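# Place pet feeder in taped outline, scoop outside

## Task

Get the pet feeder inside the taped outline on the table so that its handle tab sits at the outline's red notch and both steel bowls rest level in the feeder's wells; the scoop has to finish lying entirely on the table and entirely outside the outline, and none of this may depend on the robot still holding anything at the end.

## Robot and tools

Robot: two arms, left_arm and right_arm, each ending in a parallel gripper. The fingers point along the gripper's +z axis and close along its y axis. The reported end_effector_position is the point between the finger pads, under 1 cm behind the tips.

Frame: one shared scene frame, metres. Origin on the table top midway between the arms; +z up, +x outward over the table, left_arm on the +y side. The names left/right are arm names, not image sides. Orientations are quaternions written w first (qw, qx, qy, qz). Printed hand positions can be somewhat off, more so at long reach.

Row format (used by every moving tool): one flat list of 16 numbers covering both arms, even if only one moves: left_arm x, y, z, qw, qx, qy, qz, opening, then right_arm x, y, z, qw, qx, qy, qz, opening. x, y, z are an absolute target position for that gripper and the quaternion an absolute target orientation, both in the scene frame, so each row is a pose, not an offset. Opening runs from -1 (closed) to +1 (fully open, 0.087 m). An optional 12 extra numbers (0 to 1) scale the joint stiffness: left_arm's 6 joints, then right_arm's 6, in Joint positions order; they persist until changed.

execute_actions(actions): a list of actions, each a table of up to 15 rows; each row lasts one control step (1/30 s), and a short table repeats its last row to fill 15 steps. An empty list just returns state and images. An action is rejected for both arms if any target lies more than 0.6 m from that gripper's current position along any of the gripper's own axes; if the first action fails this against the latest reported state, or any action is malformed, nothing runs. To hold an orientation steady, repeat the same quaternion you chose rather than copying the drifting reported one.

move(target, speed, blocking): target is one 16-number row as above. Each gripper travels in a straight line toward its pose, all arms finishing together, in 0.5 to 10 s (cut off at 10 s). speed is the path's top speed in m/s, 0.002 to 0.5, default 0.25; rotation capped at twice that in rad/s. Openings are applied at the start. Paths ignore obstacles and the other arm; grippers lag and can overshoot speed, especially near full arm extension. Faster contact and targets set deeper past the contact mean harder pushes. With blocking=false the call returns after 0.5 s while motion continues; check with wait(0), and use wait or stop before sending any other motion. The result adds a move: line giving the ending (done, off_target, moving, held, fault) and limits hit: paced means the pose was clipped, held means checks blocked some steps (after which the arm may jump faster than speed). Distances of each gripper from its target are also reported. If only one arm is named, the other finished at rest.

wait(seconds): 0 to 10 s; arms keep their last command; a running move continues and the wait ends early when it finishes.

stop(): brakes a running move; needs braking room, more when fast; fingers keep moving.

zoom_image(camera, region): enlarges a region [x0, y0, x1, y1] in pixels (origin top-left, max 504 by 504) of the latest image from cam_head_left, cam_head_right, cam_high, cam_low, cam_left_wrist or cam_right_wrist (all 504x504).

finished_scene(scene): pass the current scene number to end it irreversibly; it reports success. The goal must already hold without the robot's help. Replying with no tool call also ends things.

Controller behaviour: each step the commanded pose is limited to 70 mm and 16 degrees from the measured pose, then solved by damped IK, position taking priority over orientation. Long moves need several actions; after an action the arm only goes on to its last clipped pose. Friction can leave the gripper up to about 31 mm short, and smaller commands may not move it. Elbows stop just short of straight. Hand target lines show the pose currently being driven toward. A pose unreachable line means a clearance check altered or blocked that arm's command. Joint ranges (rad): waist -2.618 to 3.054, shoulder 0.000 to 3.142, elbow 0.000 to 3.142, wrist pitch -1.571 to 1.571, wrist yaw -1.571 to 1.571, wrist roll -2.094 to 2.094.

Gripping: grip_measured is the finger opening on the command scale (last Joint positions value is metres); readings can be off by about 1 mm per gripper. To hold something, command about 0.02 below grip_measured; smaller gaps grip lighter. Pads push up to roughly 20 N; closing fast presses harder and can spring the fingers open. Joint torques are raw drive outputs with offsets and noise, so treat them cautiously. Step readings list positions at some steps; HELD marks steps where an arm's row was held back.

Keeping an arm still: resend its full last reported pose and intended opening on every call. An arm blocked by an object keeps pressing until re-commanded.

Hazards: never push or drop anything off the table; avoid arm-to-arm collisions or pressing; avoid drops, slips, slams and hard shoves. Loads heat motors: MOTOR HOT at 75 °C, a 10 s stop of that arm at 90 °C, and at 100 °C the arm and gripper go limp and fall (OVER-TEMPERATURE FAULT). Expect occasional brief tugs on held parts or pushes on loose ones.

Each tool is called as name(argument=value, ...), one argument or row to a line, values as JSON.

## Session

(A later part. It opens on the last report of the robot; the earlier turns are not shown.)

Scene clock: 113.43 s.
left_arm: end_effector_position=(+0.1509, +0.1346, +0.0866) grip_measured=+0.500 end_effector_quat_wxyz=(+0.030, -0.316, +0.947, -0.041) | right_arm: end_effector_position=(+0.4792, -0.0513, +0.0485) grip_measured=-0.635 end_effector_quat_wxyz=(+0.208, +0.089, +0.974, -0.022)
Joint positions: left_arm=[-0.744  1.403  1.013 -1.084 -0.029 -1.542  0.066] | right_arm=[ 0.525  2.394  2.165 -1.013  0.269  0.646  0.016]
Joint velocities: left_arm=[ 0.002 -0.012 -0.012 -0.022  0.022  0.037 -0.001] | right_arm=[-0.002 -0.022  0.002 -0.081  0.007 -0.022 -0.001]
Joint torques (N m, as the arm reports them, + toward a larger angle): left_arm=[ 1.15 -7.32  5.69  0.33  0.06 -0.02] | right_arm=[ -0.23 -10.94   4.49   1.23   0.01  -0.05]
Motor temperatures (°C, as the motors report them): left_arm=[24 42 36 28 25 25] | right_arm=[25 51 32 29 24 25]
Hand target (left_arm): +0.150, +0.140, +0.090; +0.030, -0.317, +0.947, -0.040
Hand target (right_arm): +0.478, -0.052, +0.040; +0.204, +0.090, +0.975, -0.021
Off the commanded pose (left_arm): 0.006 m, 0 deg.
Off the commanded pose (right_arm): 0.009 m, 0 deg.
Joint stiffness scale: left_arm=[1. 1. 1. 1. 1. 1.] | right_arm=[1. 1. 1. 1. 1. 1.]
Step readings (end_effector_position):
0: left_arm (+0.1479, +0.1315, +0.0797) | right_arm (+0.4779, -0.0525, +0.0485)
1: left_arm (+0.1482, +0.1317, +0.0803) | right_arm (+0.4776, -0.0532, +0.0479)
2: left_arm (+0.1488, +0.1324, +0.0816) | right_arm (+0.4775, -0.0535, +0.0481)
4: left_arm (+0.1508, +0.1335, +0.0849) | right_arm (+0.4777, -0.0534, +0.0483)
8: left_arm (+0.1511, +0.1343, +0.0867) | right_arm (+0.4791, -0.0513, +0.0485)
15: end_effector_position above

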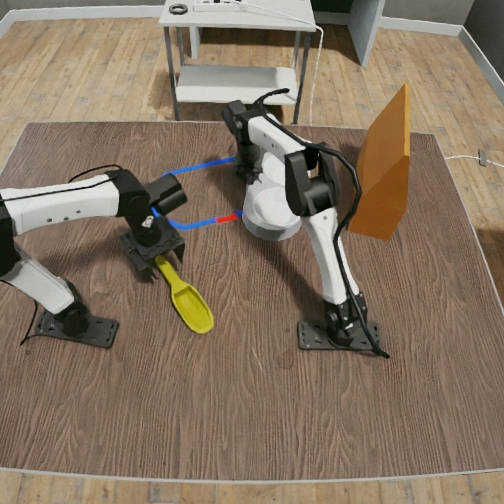

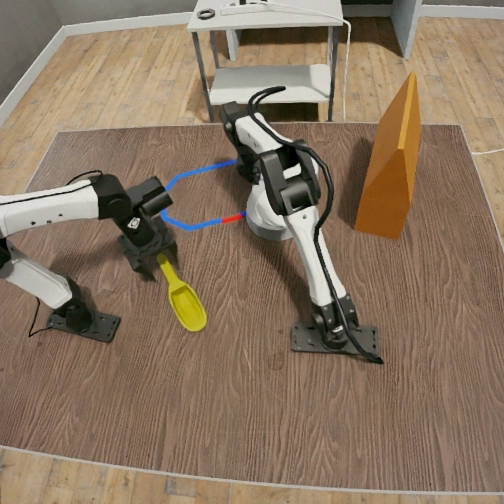

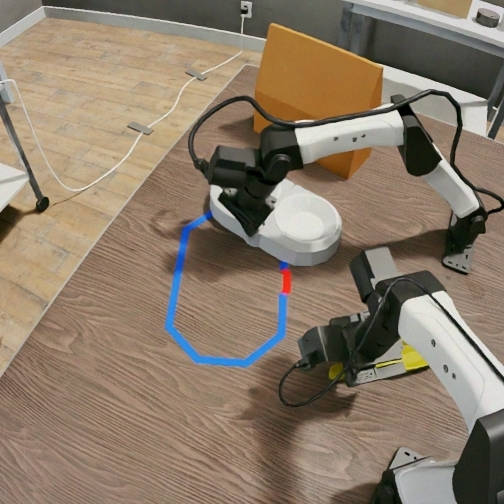

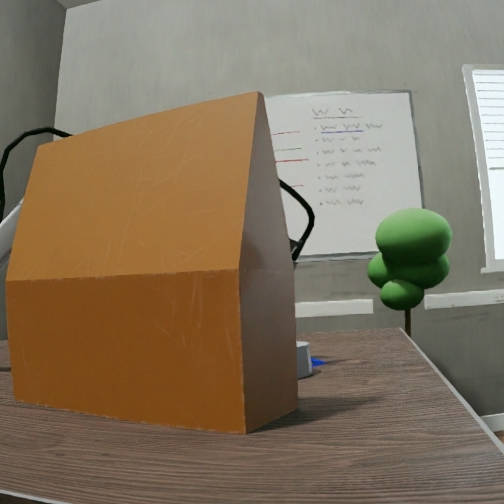

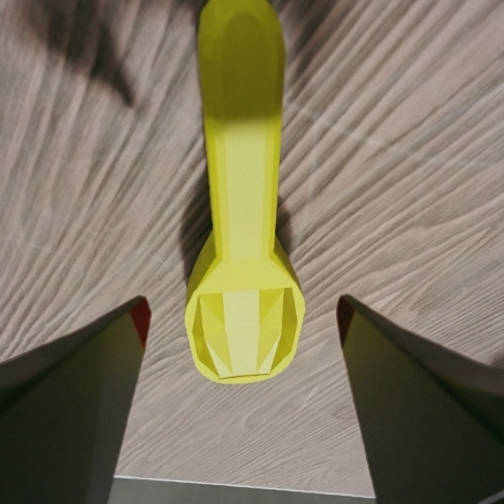

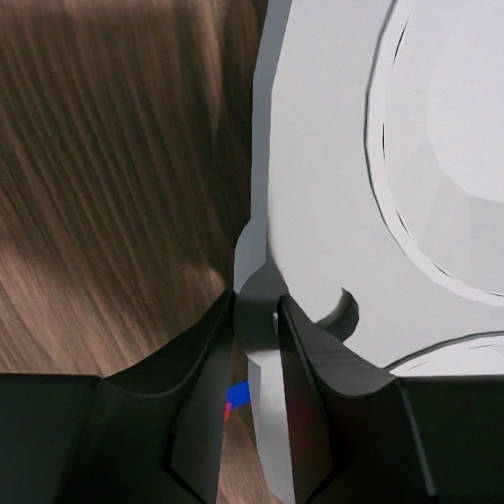

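move(
  target=[0.17,0.3,0.12,0.03,-0.317,0.948,-0.04,0.5,0.435,0.07,0.05,0.192,-0.375,0.904,0.079,-0.71],
  speed=0.15,
)

move(
  target=[0.17,0.3,0.12,0.03,-0.317,0.948,-0.04,0.5,0.378,0.015,0.049,0.113,-0.82,0.535,0.174,-0.71],
  speed=0.15,
)

Scene clock: 129.23 s.
left_arm: end_effector_position=(+0.1697, +0.2959, +0.1158) grip_measured=+0.500 end_effector_quat_wxyz=(+0.025, -0.318, +0.947, -0.039) | right_arm: end_effector_position=(+0.4376, +0.0580, +0.0496) grip_measured=-0.635 end_effector_quat_wxyz=(+0.195, -0.358, +0.911, +0.062)
Joint positions: left_arm=[ 0.031  1.137  0.945 -1.3    0.049 -0.773  0.066] | right_arm=[ 0.704  2.469  2.297 -0.987  0.002 -0.062  0.016]
Joint velocities: left_arm=[ 0.012 -0.012  0.017 -0.007 -0.037  0.007 -0.   ] | right_arm=[-0.007  0.002  0.002  0.007  0.037  0.051 -0.   ]
Joint torques (N m, as the arm reports them, + toward a larger angle): left_arm=[ 1.26 -5.    6.03  0.43  0.14  0.04] | right_arm=[  0.88 -10.71  10.05   1.02  -0.66  -0.19]
Motor temperatures (°C, as the motors report them): left_arm=[24 41 36 28 25 25] | right_arm=[25 52 31 29 24 25]
Hand target (left_arm): +0.166, +0.297, +0.120; +0.028, -0.317, +0.947, -0.043
Hand target (right_arm): +0.432, +0.070, +0.050; +0.190, -0.374, +0.904, +0.081
Off the commanded pose (left_arm): 0.006 m, 1 deg.
Off the commanded pose (right_arm): 0.012 m, 3 deg.
Joint stiffness scale: left_arm=[1. 1. 1. 1. 1. 1.] | right_arm=[1. 1. 1. 1. 1. 1.]
move: off_target (right_arm)

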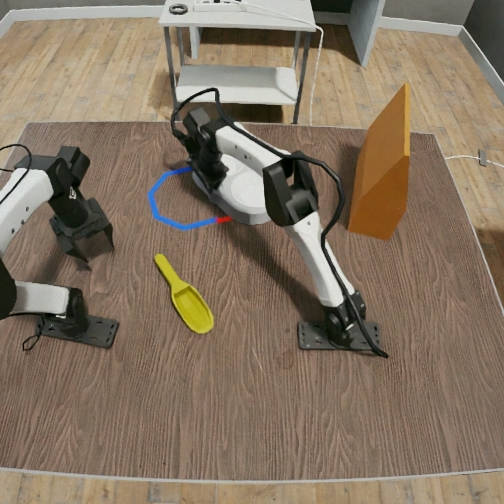

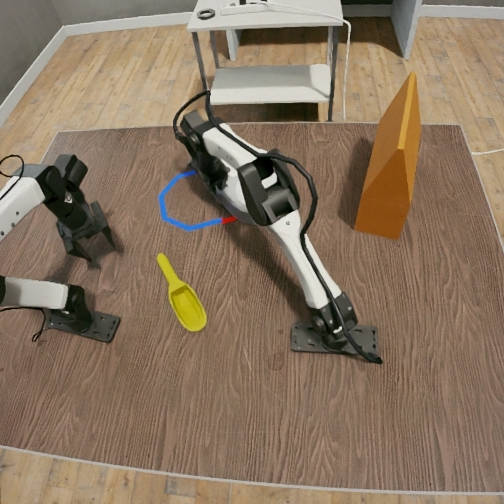

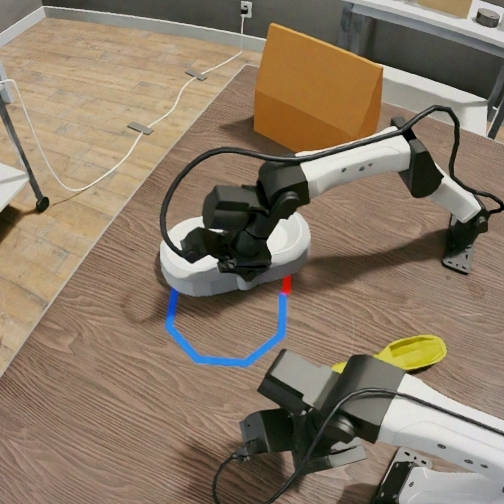

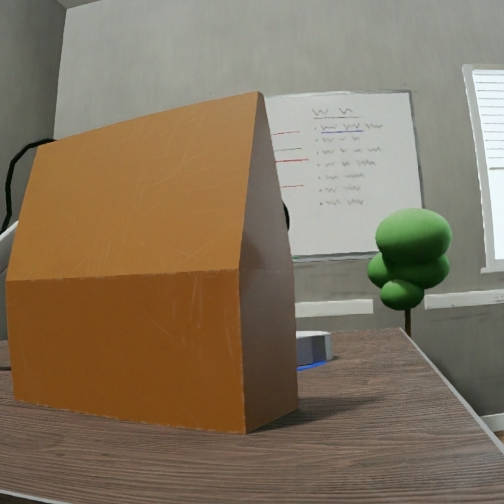

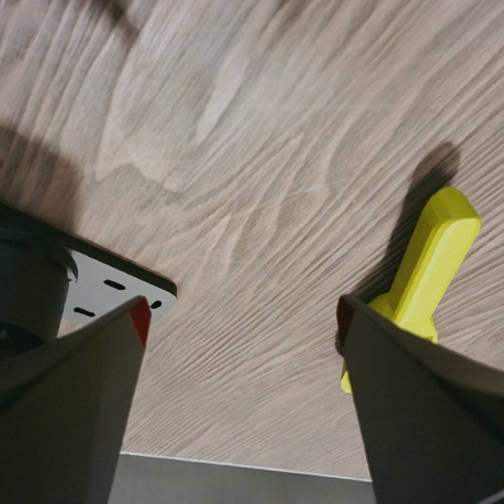

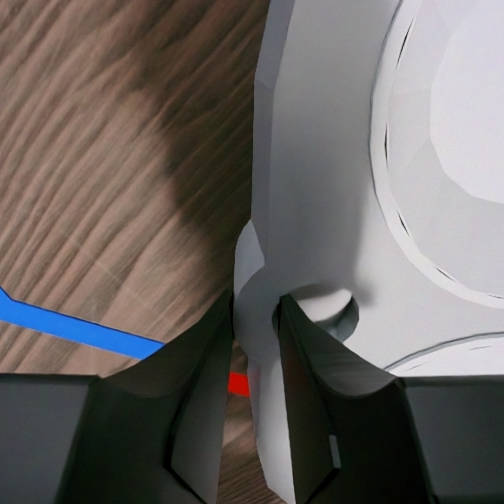

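Scene clock: 133.87 s.
left_arm: end_effector_position=(+0.1699, +0.2978, +0.1157) grip_measured=+0.500 end_effector_quat_wxyz=(+0.025, -0.316, +0.948, -0.039) | right_arm: end_effector_position=(+0.3929, +0.0195, +0.0472) grip_measured=-0.635 end_effector_quat_wxyz=(-0.129, +0.819, -0.538, -0.152)
Joint positions: left_arm=[ 0.041  1.137  0.945 -1.3    0.049 -0.759  0.066] | right_arm=[ 0.639  2.336  2.074 -1.17  -0.378 -1.331  0.016]
Joint velocities: left_arm=[-0.012  0.017  0.002 -0.066 -0.022  0.037 -0.002] | right_arm=[-0.007  0.002  0.007 -0.125  0.066  0.007 -0.001]
Joint torques (N m, as the arm reports them, + toward a larger angle): left_arm=[ 1.15 -3.69  6.73  0.43  0.07  0.02] | right_arm=[ -0.27 -10.86   6.18  -0.01  -0.76  -0.14]
Motor temperatures (°C, as the motors report them): left_arm=[24 40 36 28 25 25] | right_arm=[25 53 31 29 24 25]
Hand target (left_arm): +0.170, +0.300, +0.120; +0.030, -0.317, +0.947, -0.040
Hand target (right_arm): +0.380, +0.014, +0.048; -0.110, +0.819, -0.536, -0.172
Off the commanded pose (left_arm): 0.005 m, 1 deg.
Off the commanded pose (right_arm): 0.016 m, 3 deg.
Joint stiffness scale: left_arm=[1. 1. 1. 1. 1. 1.] | right_arm=[1. 1. 1. 1. 1. 1.]
move: off_target (right_arm)

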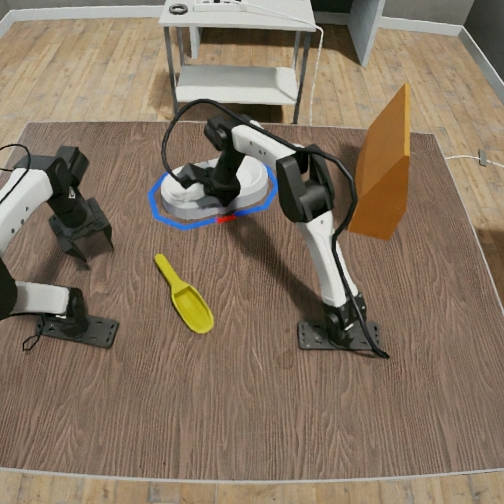

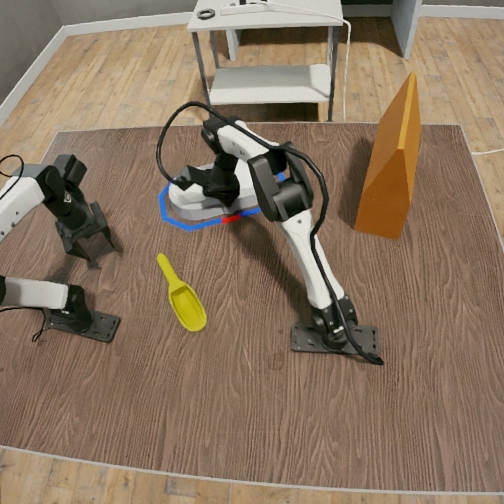

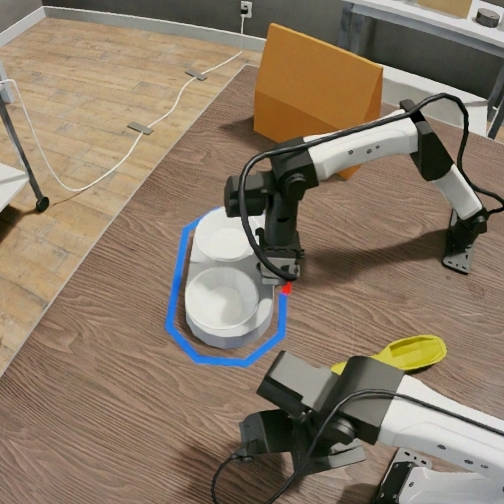

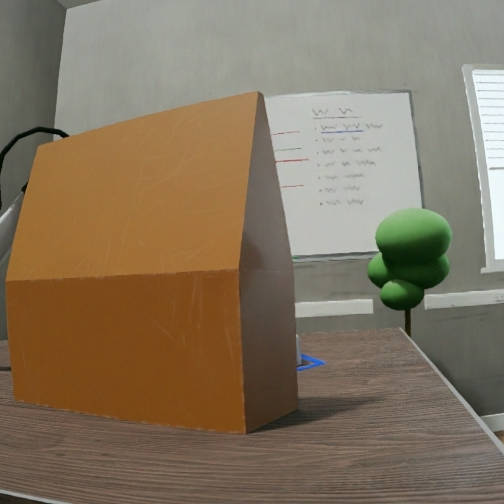

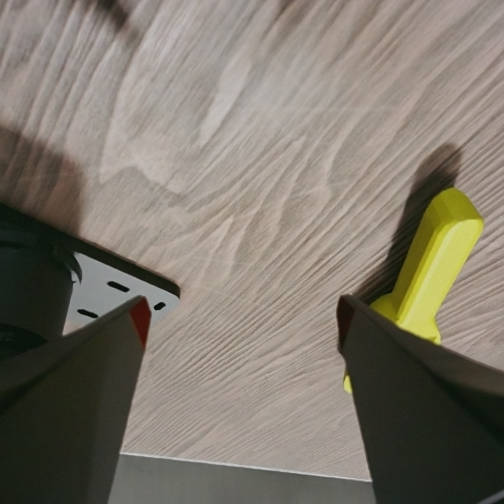

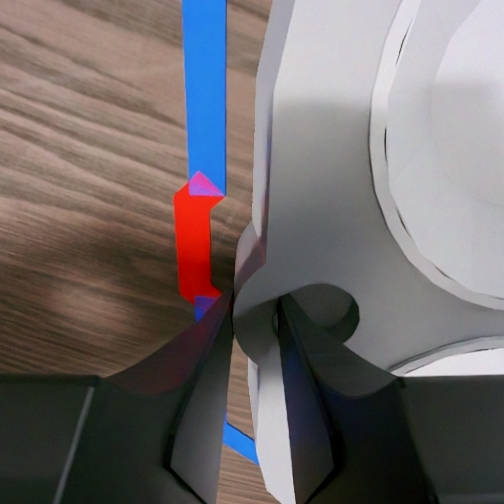

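zoom_image(
  camera="cam_head_left",
  region=[140,140,290,240],
)

zoom_image(
  camera="cam_high",
  region=[140,190,330,380],
)

Region (140, 140, 290, 240) of cam_head_left's 504x504 image, scaled by 3.360, with more detail than that image has.

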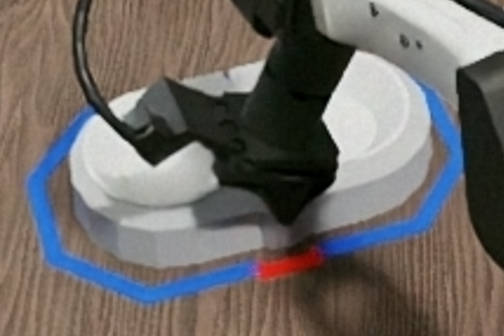

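Region (140, 190, 330, 380) of cam_high's 504x504 image, scaled by 2.653, with more detail than that image has.

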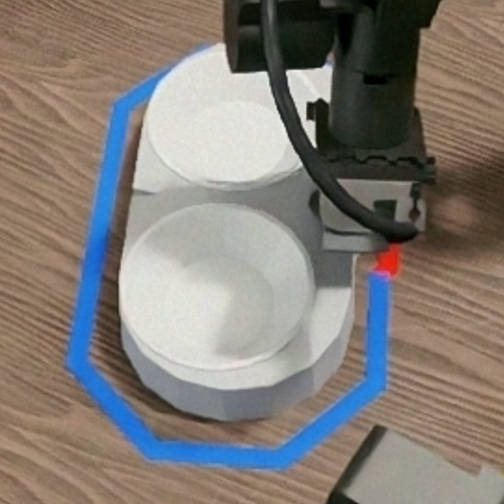

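move(
  target=[0.398,0.036,0.049,0.03,-0.317,0.948,-0.04,0.5,0.398,0.036,0.049,0.12,-0.825,0.53,0.165,-0.71],
  speed=0.002,
  blocking=false,
)

stop(
)

move(
  target=[0.17,0.3,0.12,0.03,-0.317,0.948,-0.04,0.5,0.398,0.036,0.049,0.12,-0.825,0.53,0.165,-0.71],
  speed=0.04,
)

Scene clock: 156.50 s.
left_arm: end_effector_position=(+0.1699, +0.2978, +0.1157) grip_measured=+0.500 end_effector_quat_wxyz=(+0.025, -0.316, +0.948, -0.039) | right_arm: end_effector_position=(+0.3929, +0.0195, +0.0472) grip_measured=-0.635 end_effector_quat_wxyz=(-0.129, +0.820, -0.537, -0.152)
Joint positions: left_arm=[ 0.041  1.137  0.945 -1.3    0.049 -0.759  0.066] | right_arm=[ 0.639  2.336  2.074 -1.17  -0.378 -1.333  0.016]
Joint velocities: left_arm=[-0.007  0.002 -0.007 -0.081 -0.007 -0.007  0.   ] | right_arm=[-0.012 -0.022  0.012 -0.081 -0.007 -0.007  0.001]
Joint torques (N m, as the arm reports them, + toward a larger angle): left_arm=[ 0.05 -2.72  5.86  0.63  0.11 -0.12] | right_arm=[ -0.01 -10.35   6.93   0.51  -0.42   0.  ]
Motor temperatures (°C, as the motors report them): left_arm=[24 37 37 27 25 25] | right_arm=[25 54 31 28 25 25]
Hand target (left_arm): +0.171, +0.297, +0.116; +0.025, -0.316, +0.948, -0.039
Hand target (right_arm): +0.393, +0.019, +0.047; -0.129, +0.820, -0.537, -0.153
Off the commanded pose (left_arm): 0.354 m, 1 deg.
Off the commanded pose (right_arm): 0.017 m, 2 deg.
Joint stiffness scale: left_arm=[1. 1. 1. 1. 1. 1.] | right_arm=[1. 1. 1. 1. 1. 1.]
move: running

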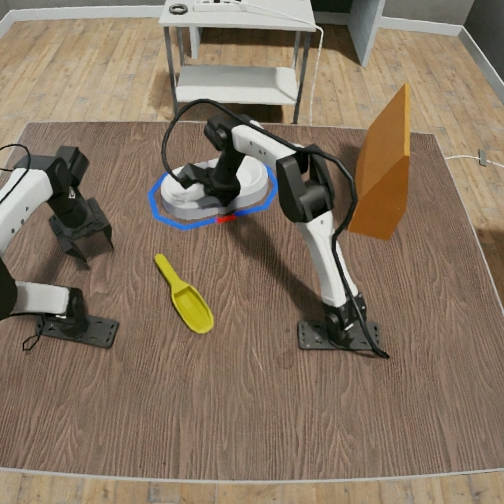

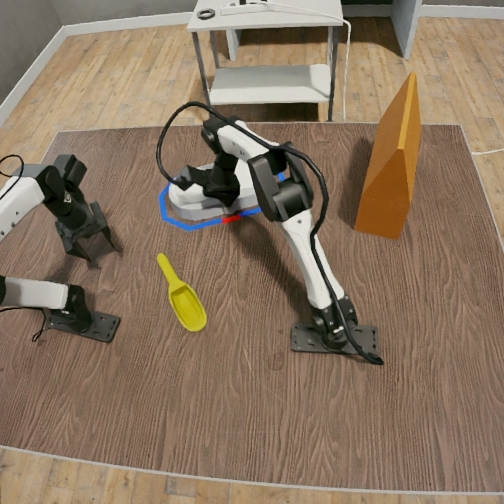

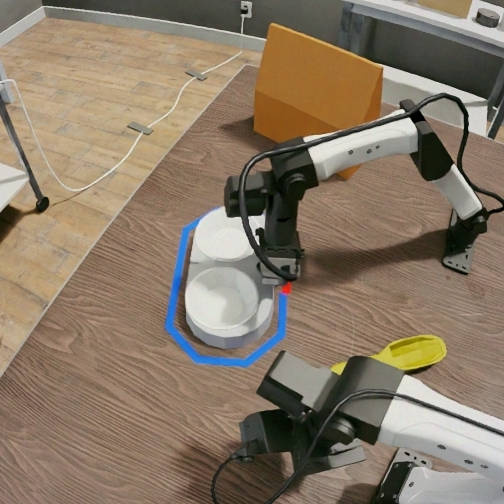

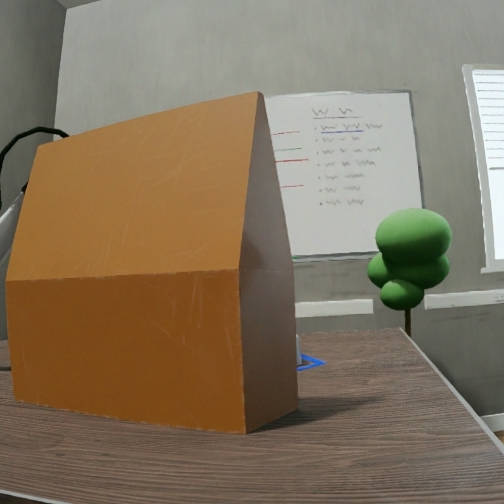

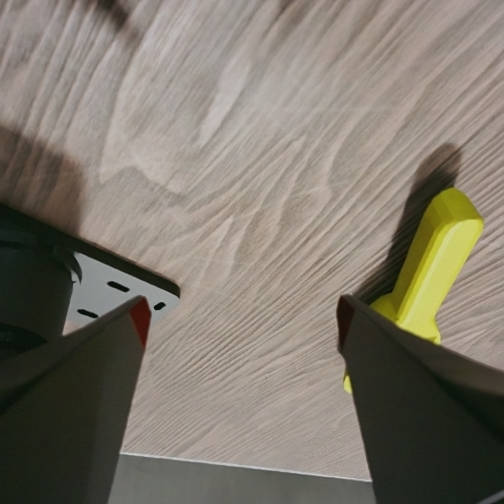

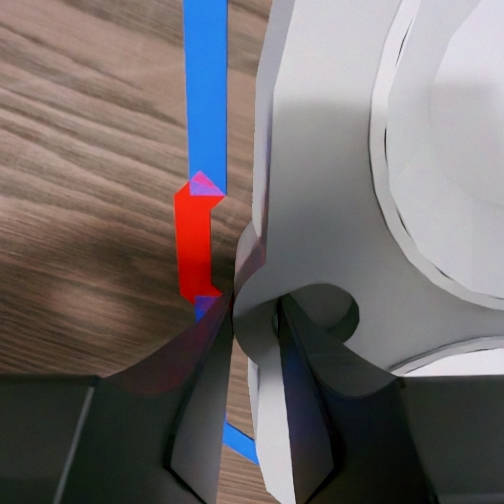

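Scene clock: 156.73 s.
left_arm: end_effector_position=(+0.1699, +0.2978, +0.1157) grip_measured=+0.500 end_effector_quat_wxyz=(+0.025, -0.316, +0.948, -0.039) | right_arm: end_effector_position=(+0.3929, +0.0195, +0.0472) grip_measured=-0.635 end_effector_quat_wxyz=(-0.129, +0.820, -0.537, -0.152)
Joint positions: left_arm=[ 0.041  1.137  0.945 -1.3    0.049 -0.759  0.066] | right_arm=[ 0.639  2.336  2.074 -1.17  -0.378 -1.333  0.016]
Joint velocities: left_arm=[-0.002  0.012  0.022 -0.037 -0.007 -0.022 -0.   ] | right_arm=[-0.027  0.012 -0.007 -0.022  0.022  0.095  0.   ]
Joint torques (N m, as the arm reports them, + toward a larger angle): left_arm=[ 0.02 -2.51  5.88  0.61  0.09 -0.09] | right_arm=[  0.17 -10.03   7.09   0.5   -0.46  -0.04]
Motor temperatures (°C, as the motors report them): left_arm=[24 37 37 27 25 25] | right_arm=[25 54 31 28 25 25]
Hand target (left_arm): +0.171, +0.297, +0.116; +0.025, -0.316, +0.948, -0.039
Hand target (right_arm): +0.393, +0.019, +0.047; -0.129, +0.820, -0.537, -0.153
Off the commanded pose (left_arm): 0.354 m, 1 deg.
Off the commanded pose (right_arm): 0.017 m, 2 deg.
Joint stiffness scale: left_arm=[1. 1. 1. 1. 1. 1.] | right_arm=[1. 1. 1. 1. 1. 1.]
earlier move: stopped

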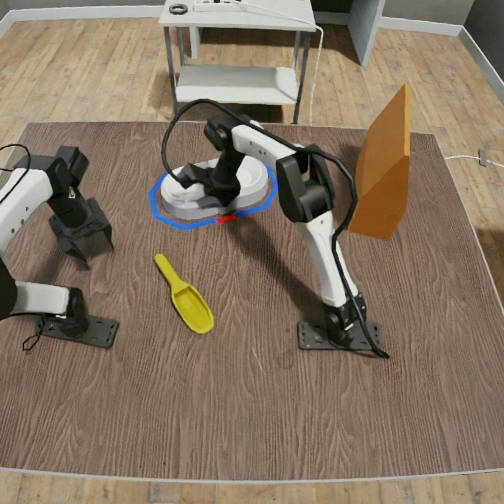

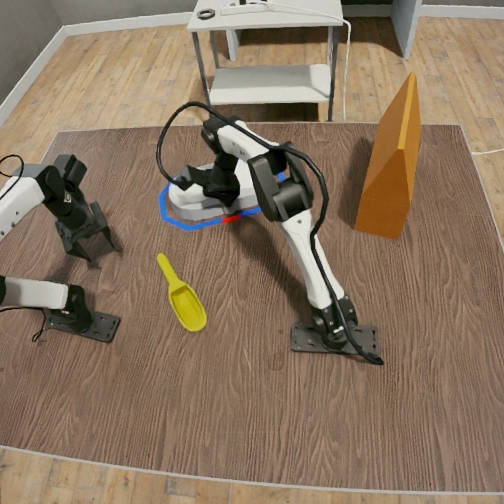

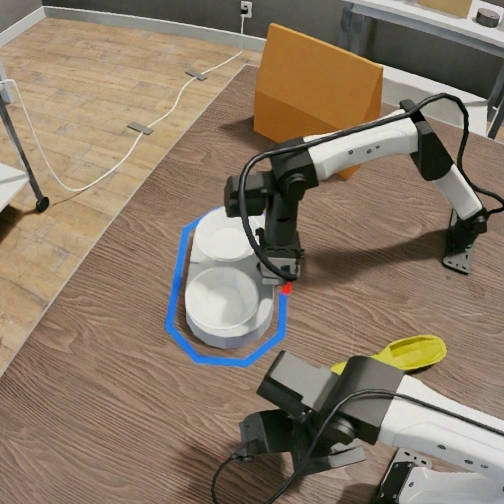

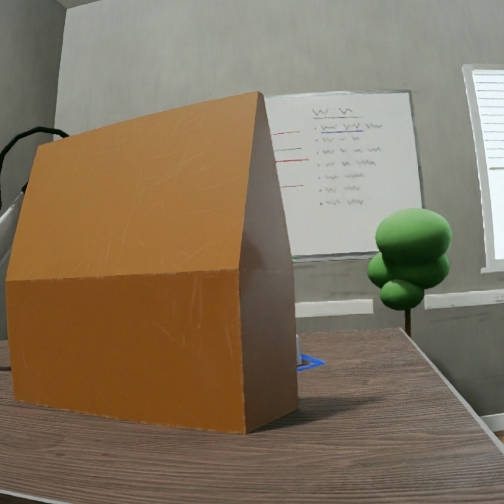

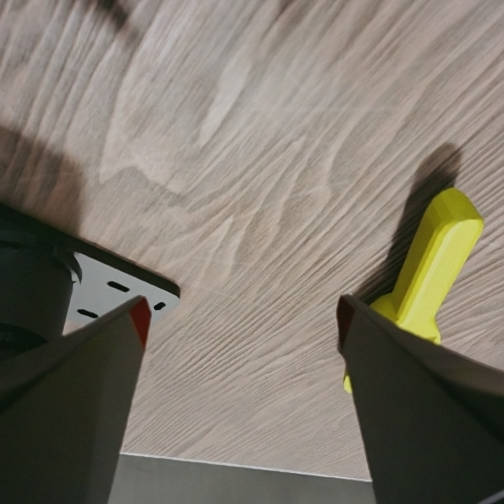

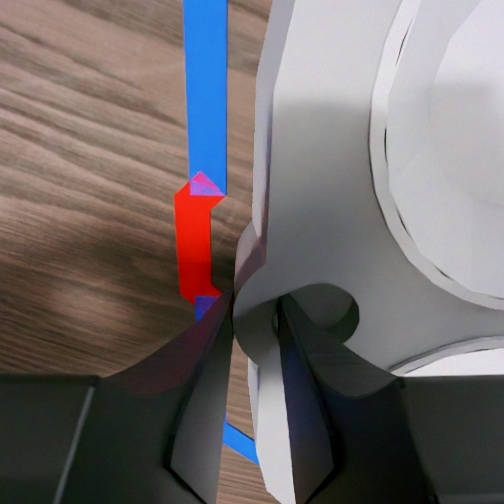

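Scene clock: 157.47 s.
left_arm: end_effector_position=(+0.1699, +0.2979, +0.1157) grip_measured=+0.500 end_effector_quat_wxyz=(+0.025, -0.316, +0.948, -0.039) | right_arm: end_effector_position=(+0.4058, +0.0312, +0.0480) grip_measured=-0.636 end_effector_quat_wxyz=(-0.129, +0.821, -0.535, -0.152)
Joint positions: left_arm=[ 0.041  1.137  0.945 -1.3    0.049 -0.758  0.066] | right_arm=[ 0.643  2.433  2.248 -1.246 -0.377 -1.333  0.016]
Joint velocities: left_arm=[-0.037  0.007  0.007 -0.037 -0.051  0.022  0.   ] | right_arm=[-0.012  0.022  0.007 -0.022 -0.007 -0.022 -0.   ]
Joint torques (N m, as the arm reports them, + toward a larger angle): left_arm=[ 1.16 -3.69  6.67  0.49  0.1   0.05] | right_arm=[ 0.7  -9.86  9.3   0.21 -0.61 -0.17]
Motor temperatures (°C, as the motors report them): left_arm=[24 37 37 27 25 25] | right_arm=[25 54 32 28 25 25]
Hand target (left_arm): +0.170, +0.300, +0.120; +0.030, -0.317, +0.947, -0.040
Hand target (right_arm): +0.397, +0.036, +0.049; -0.120, +0.824, -0.529, -0.164
Off the commanded pose (left_arm): 0.005 m, 1 deg.
Off the commanded pose (right_arm): 0.009 m, 2 deg.
Joint stiffness scale: left_arm=[1. 1. 1. 1. 1. 1.] | right_arm=[1. 1. 1. 1. 1. 1.]
move: done

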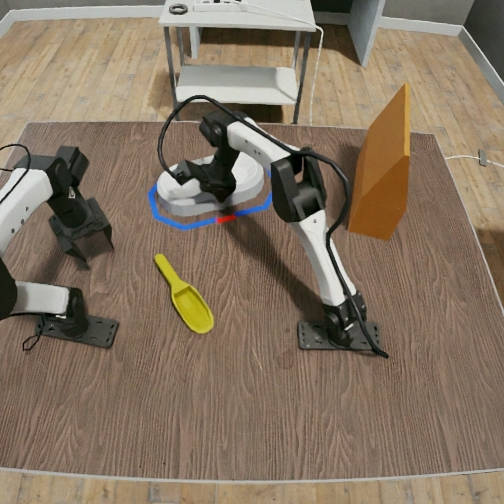

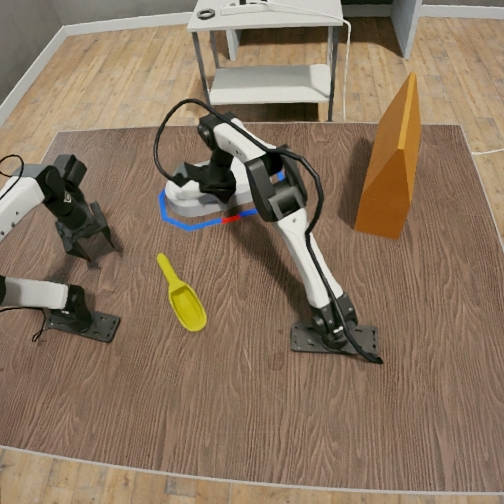

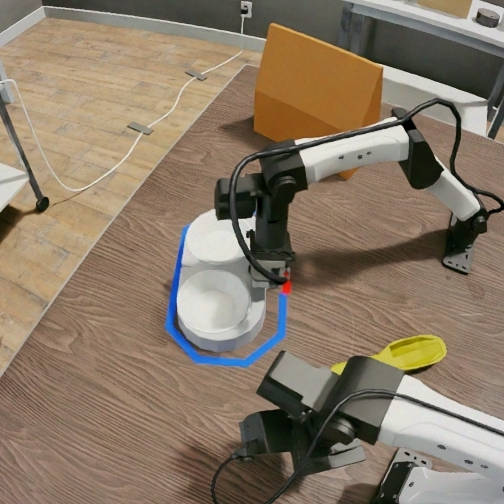

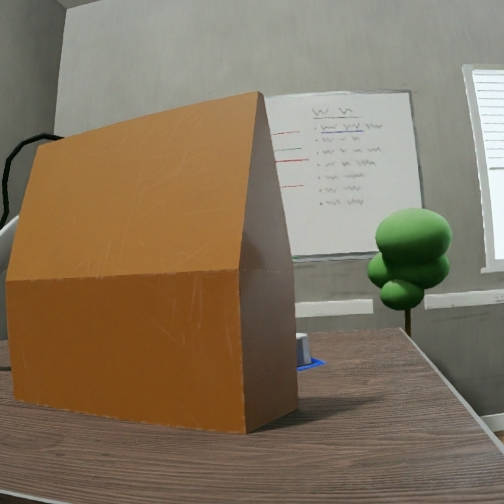

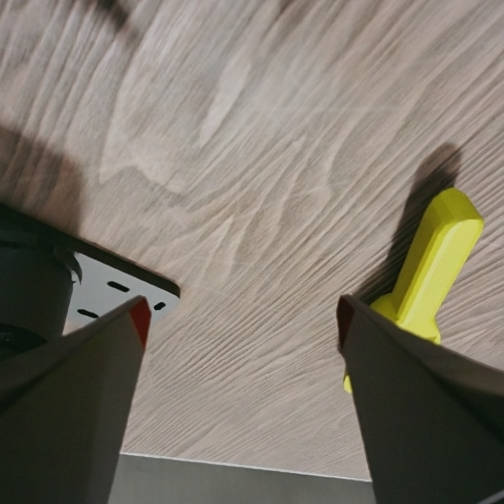

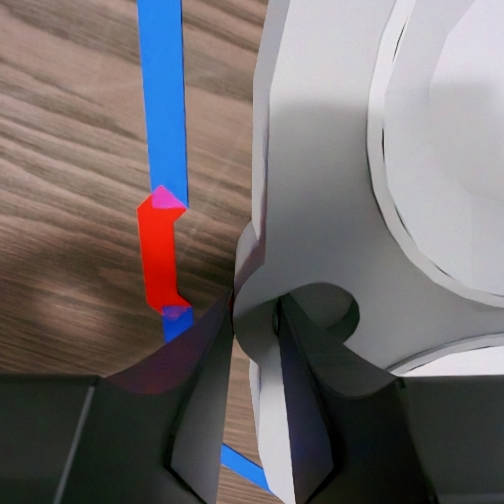

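Overshot; pull back ~1 cm using the measured orientation.

move(
  target=[0.17,0.3,0.12,0.03,-0.317,0.948,-0.04,0.5,0.39,0.029,0.049,0.129,-0.821,0.535,0.152,-0.71],
  speed=0.03,
)

Scene clock: 163.23 s.
left_arm: end_effector_position=(+0.1699, +0.2979, +0.1157) grip_measured=+0.500 end_effector_quat_wxyz=(+0.025, -0.316, +0.948, -0.039) | right_arm: end_effector_position=(+0.4007, +0.0285, +0.0480) grip_measured=-0.641 end_effector_quat_wxyz=(-0.137, +0.822, -0.533, -0.148)
Joint positions: left_arm=[ 0.041  1.137  0.945 -1.3    0.049 -0.758  0.066] | right_arm=[ 0.645  2.371  2.135 -1.176 -0.375 -1.332  0.016]
Joint velocities: left_arm=[ 0.002  0.007 -0.007 -0.022 -0.007 -0.022 -0.   ] | right_arm=[-0.017 -0.017 -0.002 -0.066  0.066  0.081 -0.001]
Joint torques (N m, as the arm reports them, + toward a larger angle): left_arm=[ 1.11 -3.72  6.7   0.45  0.12  0.04] | right_arm=[  0.88 -11.81   4.92   0.45  -0.41   0.07]
Motor temperatures (°C, as the motors report them): left_arm=[24 37 37 27 25 25] | right_arm=[25 54 32 28 25 25]
Hand target (left_arm): +0.170, +0.300, +0.120; +0.030, -0.317, +0.947, -0.040
Hand target (right_arm): +0.390, +0.029, +0.049; -0.129, +0.821, -0.535, -0.152
Off the commanded pose (left_arm): 0.005 m, 1 deg.
Off the commanded pose (right_arm): 0.011 m, 1 deg.
Joint stiffness scale: left_arm=[1. 1. 1. 1. 1. 1.] | right_arm=[1. 1. 1. 1. 1. 1.]
move: off_target (right_arm)

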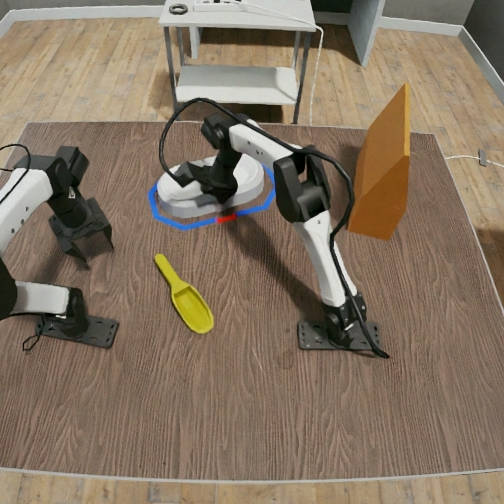

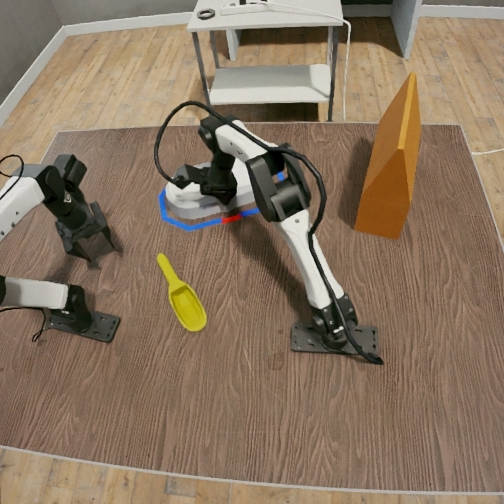

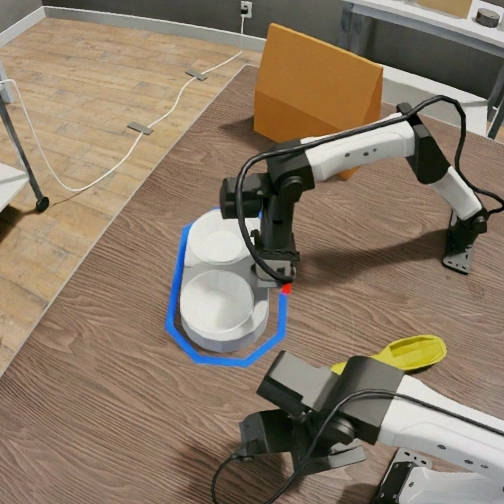

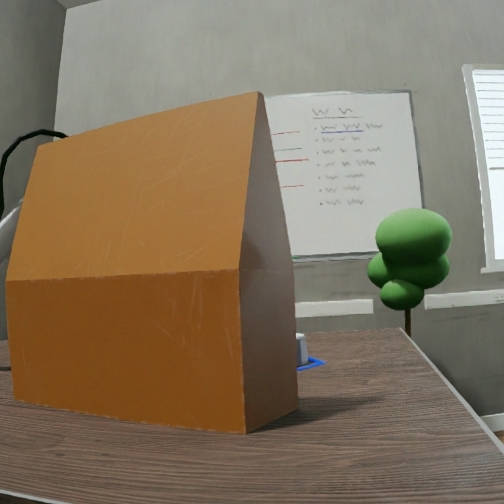

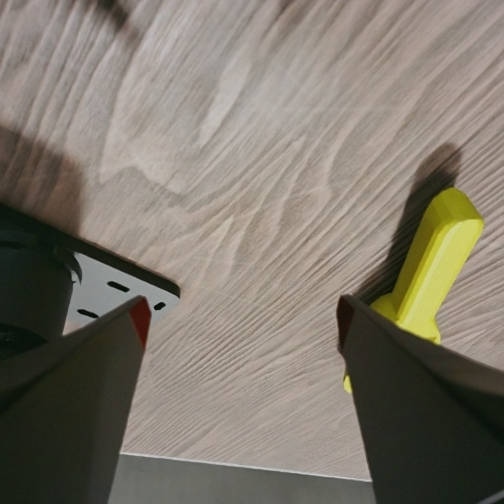

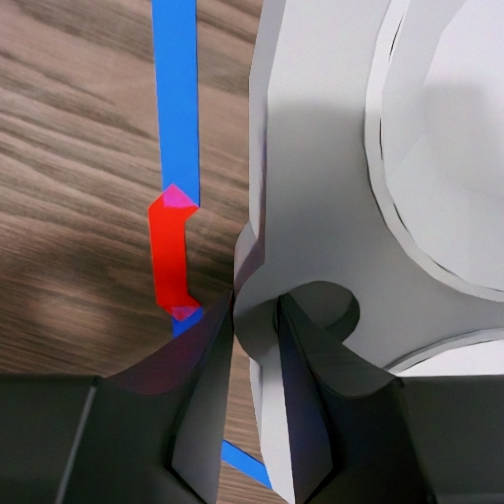

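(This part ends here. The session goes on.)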